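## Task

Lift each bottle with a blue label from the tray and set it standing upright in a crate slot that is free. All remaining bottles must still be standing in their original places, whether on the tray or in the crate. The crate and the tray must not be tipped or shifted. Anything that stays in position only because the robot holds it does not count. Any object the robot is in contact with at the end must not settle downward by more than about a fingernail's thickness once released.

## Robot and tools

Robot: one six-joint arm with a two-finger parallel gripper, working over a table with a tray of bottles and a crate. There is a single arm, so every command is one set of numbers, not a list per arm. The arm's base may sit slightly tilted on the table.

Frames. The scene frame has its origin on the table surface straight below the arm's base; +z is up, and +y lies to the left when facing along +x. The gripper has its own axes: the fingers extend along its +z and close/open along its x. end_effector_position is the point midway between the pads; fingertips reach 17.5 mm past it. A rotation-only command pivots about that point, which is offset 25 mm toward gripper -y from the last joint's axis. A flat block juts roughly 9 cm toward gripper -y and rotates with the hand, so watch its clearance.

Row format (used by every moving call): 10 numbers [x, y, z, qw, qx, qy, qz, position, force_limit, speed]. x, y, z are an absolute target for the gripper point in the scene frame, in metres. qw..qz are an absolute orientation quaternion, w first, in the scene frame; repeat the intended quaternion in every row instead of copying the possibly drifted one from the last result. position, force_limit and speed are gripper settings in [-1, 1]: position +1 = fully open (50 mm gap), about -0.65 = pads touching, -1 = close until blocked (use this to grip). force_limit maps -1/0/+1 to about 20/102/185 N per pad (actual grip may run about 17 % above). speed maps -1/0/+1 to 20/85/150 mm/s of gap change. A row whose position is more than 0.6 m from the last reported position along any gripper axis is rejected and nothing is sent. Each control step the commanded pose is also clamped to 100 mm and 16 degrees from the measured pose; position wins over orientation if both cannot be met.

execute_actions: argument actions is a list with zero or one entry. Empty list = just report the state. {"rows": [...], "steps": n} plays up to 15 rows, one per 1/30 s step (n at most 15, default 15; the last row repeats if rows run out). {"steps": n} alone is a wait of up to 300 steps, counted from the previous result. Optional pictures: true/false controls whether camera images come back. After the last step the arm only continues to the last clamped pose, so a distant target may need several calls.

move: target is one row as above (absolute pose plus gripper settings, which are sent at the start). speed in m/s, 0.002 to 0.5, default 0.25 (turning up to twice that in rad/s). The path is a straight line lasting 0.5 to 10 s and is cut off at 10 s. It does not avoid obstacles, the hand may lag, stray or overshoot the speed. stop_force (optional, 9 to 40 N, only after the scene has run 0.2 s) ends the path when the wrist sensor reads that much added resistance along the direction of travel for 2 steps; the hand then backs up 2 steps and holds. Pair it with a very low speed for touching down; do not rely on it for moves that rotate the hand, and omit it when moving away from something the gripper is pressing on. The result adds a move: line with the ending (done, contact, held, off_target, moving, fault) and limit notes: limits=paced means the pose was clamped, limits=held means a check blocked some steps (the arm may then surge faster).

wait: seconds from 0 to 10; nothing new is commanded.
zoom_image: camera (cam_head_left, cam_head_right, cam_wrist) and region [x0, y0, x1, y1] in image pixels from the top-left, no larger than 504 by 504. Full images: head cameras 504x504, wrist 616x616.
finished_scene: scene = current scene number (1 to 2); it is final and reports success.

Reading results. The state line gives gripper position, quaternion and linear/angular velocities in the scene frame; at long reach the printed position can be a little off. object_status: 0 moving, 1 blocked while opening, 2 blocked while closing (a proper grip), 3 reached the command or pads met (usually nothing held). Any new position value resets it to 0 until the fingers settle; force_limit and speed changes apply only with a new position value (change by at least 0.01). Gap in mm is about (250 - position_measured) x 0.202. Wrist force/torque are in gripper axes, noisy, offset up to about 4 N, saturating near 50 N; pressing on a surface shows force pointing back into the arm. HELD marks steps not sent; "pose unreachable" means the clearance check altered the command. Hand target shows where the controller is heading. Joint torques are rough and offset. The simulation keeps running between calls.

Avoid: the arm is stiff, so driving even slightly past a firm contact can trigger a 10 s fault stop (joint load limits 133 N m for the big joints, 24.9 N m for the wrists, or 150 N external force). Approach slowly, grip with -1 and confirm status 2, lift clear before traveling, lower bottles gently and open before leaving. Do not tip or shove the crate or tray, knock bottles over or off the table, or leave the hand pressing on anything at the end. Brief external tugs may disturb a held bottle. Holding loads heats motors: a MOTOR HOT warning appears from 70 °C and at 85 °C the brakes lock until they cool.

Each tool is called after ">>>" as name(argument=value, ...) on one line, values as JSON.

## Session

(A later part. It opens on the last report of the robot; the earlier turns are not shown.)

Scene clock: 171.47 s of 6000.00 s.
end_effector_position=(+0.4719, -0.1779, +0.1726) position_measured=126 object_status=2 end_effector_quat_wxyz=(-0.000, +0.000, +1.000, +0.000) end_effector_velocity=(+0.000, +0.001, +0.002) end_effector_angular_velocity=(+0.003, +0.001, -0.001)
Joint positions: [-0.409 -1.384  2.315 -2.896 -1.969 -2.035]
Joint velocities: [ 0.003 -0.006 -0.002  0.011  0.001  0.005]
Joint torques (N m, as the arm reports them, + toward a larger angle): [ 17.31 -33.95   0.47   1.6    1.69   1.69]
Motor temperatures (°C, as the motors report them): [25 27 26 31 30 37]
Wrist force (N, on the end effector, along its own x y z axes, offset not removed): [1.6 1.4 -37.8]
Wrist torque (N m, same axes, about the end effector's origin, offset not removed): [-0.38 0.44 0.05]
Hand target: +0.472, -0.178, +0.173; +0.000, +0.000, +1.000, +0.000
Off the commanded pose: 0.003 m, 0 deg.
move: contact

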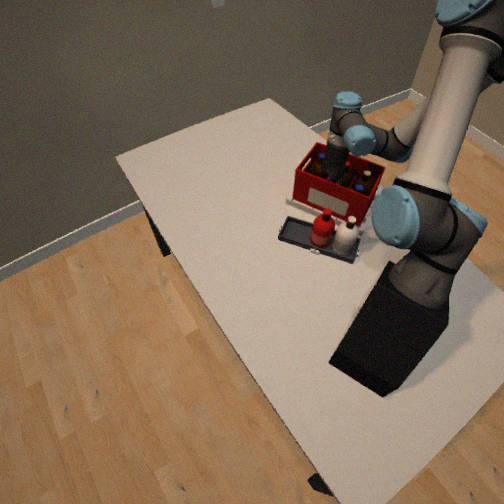

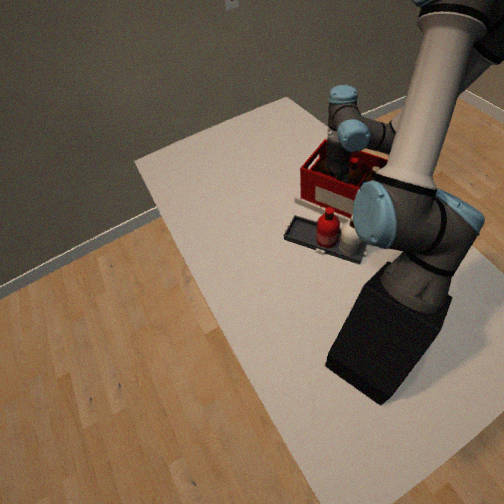

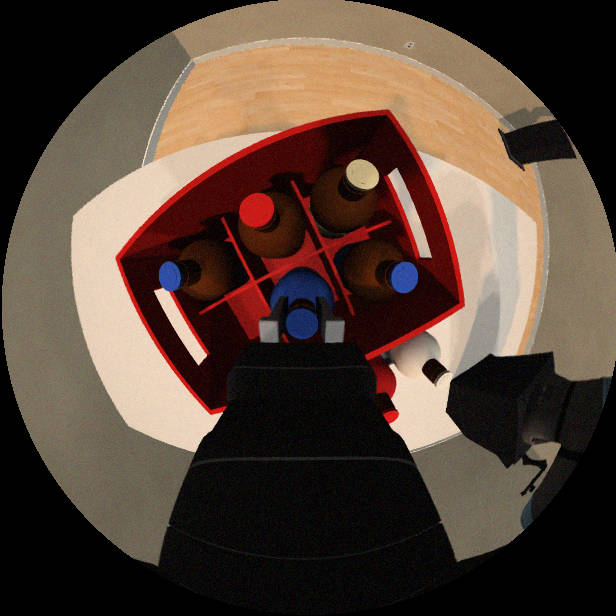

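Seated on the floor of the slot. Releasing and retreating.

>>> move(target=[0.472,-0.178,0.176,0,0,1,0,0.3,0,0], speed=0.01)

>>> move(target=[0.472,-0.178,0.33,0,0,1,0,0.3,0,0], speed=0.1)

Scene clock: 176.23 s of 6000.00 s.
end_effector_position=(+0.4720, -0.1780, +0.1760) position_measured=107 object_status=3 end_effector_quat_wxyz=(+0.000, -0.000, +1.000, -0.000) end_effector_velocity=(+0.001, -0.001, +0.002) end_effector_angular_velocity=(-0.002, -0.002, -0.000)
Joint positions: [-0.406 -1.392  2.315 -2.885 -1.97  -2.032]
Joint velocities: [ 0.001 -0.003 -0.002  0.002 -0.002  0.   ]
Joint torques (N m, as the arm reports them, + toward a larger angle): [ 24.93 -48.13 -13.08  -1.    -2.24   1.64]
Motor temperatures (°C, as the motors report them): [25 27 26 31 30 37]
Wrist force (N, on the end effector, along its own x y z axes, offset not removed): [-4.9 0.4 1.0]
Wrist torque (N m, same axes, about the end effector's origin, offset not removed): [0.24 0.73 -0.01]
Hand target: +0.472, -0.178, +0.176; -0.000, -0.000, +1.000, -0.000
Off the commanded pose: 0.000 m, 0 deg.
After step 90, 1.07 s passed at rest.
move: done

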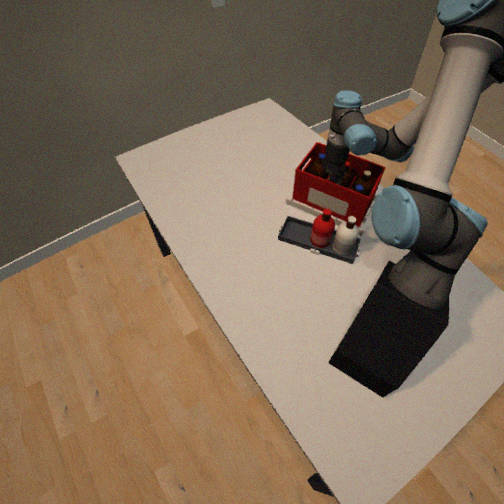

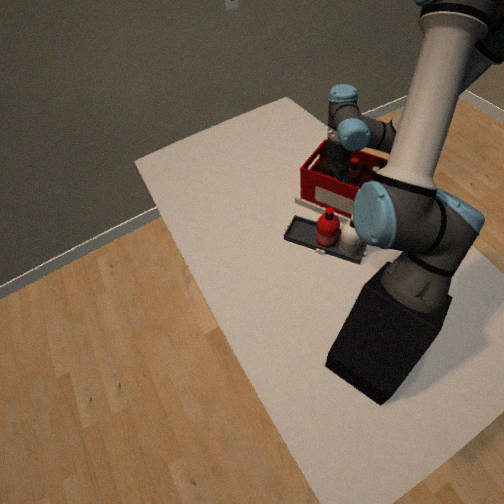

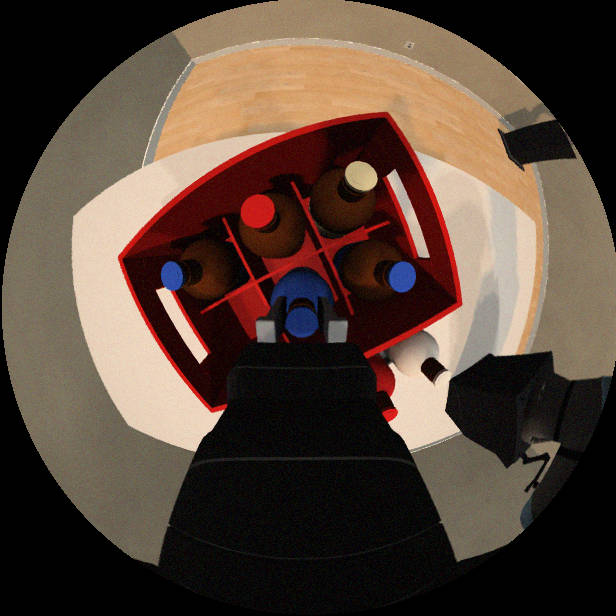

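Scene clock: 178.17 s of 6000.00 s.
end_effector_position=(+0.4720, -0.1782, +0.3298) position_measured=107 object_status=3 end_effector_quat_wxyz=(-0.000, -0.000, +1.000, -0.000) end_effector_velocity=(+0.001, +0.000, +0.002) end_effector_angular_velocity=(-0.000, -0.001, +0.000)
Joint positions: [-0.242 -1.731  2.197 -2.358 -2.028 -1.863]
Joint velocities: [ 0.003 -0.002 -0.003  0.005 -0.001  0.002]
Joint torques (N m, as the arm reports them, + toward a larger angle): [ 22.03 -38.77 -20.98  -0.73  -2.29   1.68]
Motor temperatures (°C, as the motors report them): [25 27 26 31 30 37]
Wrist force (N, on the end effector, along its own x y z axes, offset not removed): [-2.8 3.4 -2.1]
Wrist torque (N m, same axes, about the end effector's origin, offset not removed): [0.67 0.71 0.06]
Hand target: +0.472, -0.178, +0.330; -0.000, -0.000, +1.000, -0.000
Off the commanded pose: 0.000 m, 0 deg.
move: done

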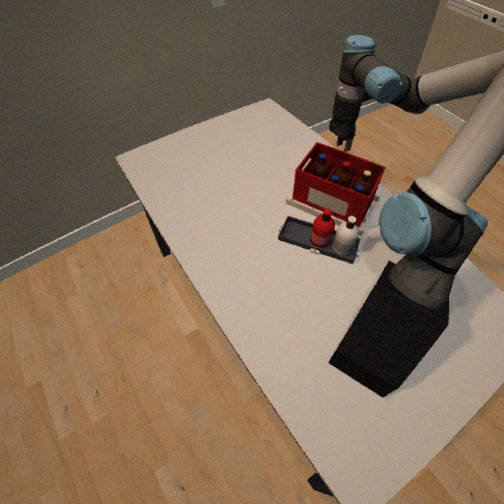

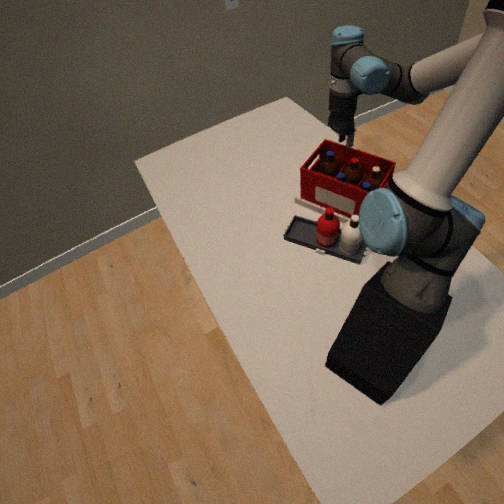

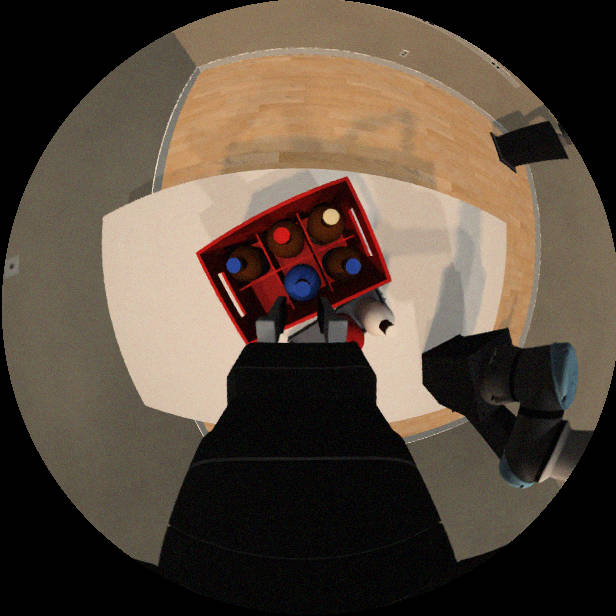

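>>> finished_scene(scene=1)

The scene is finished: the task was done.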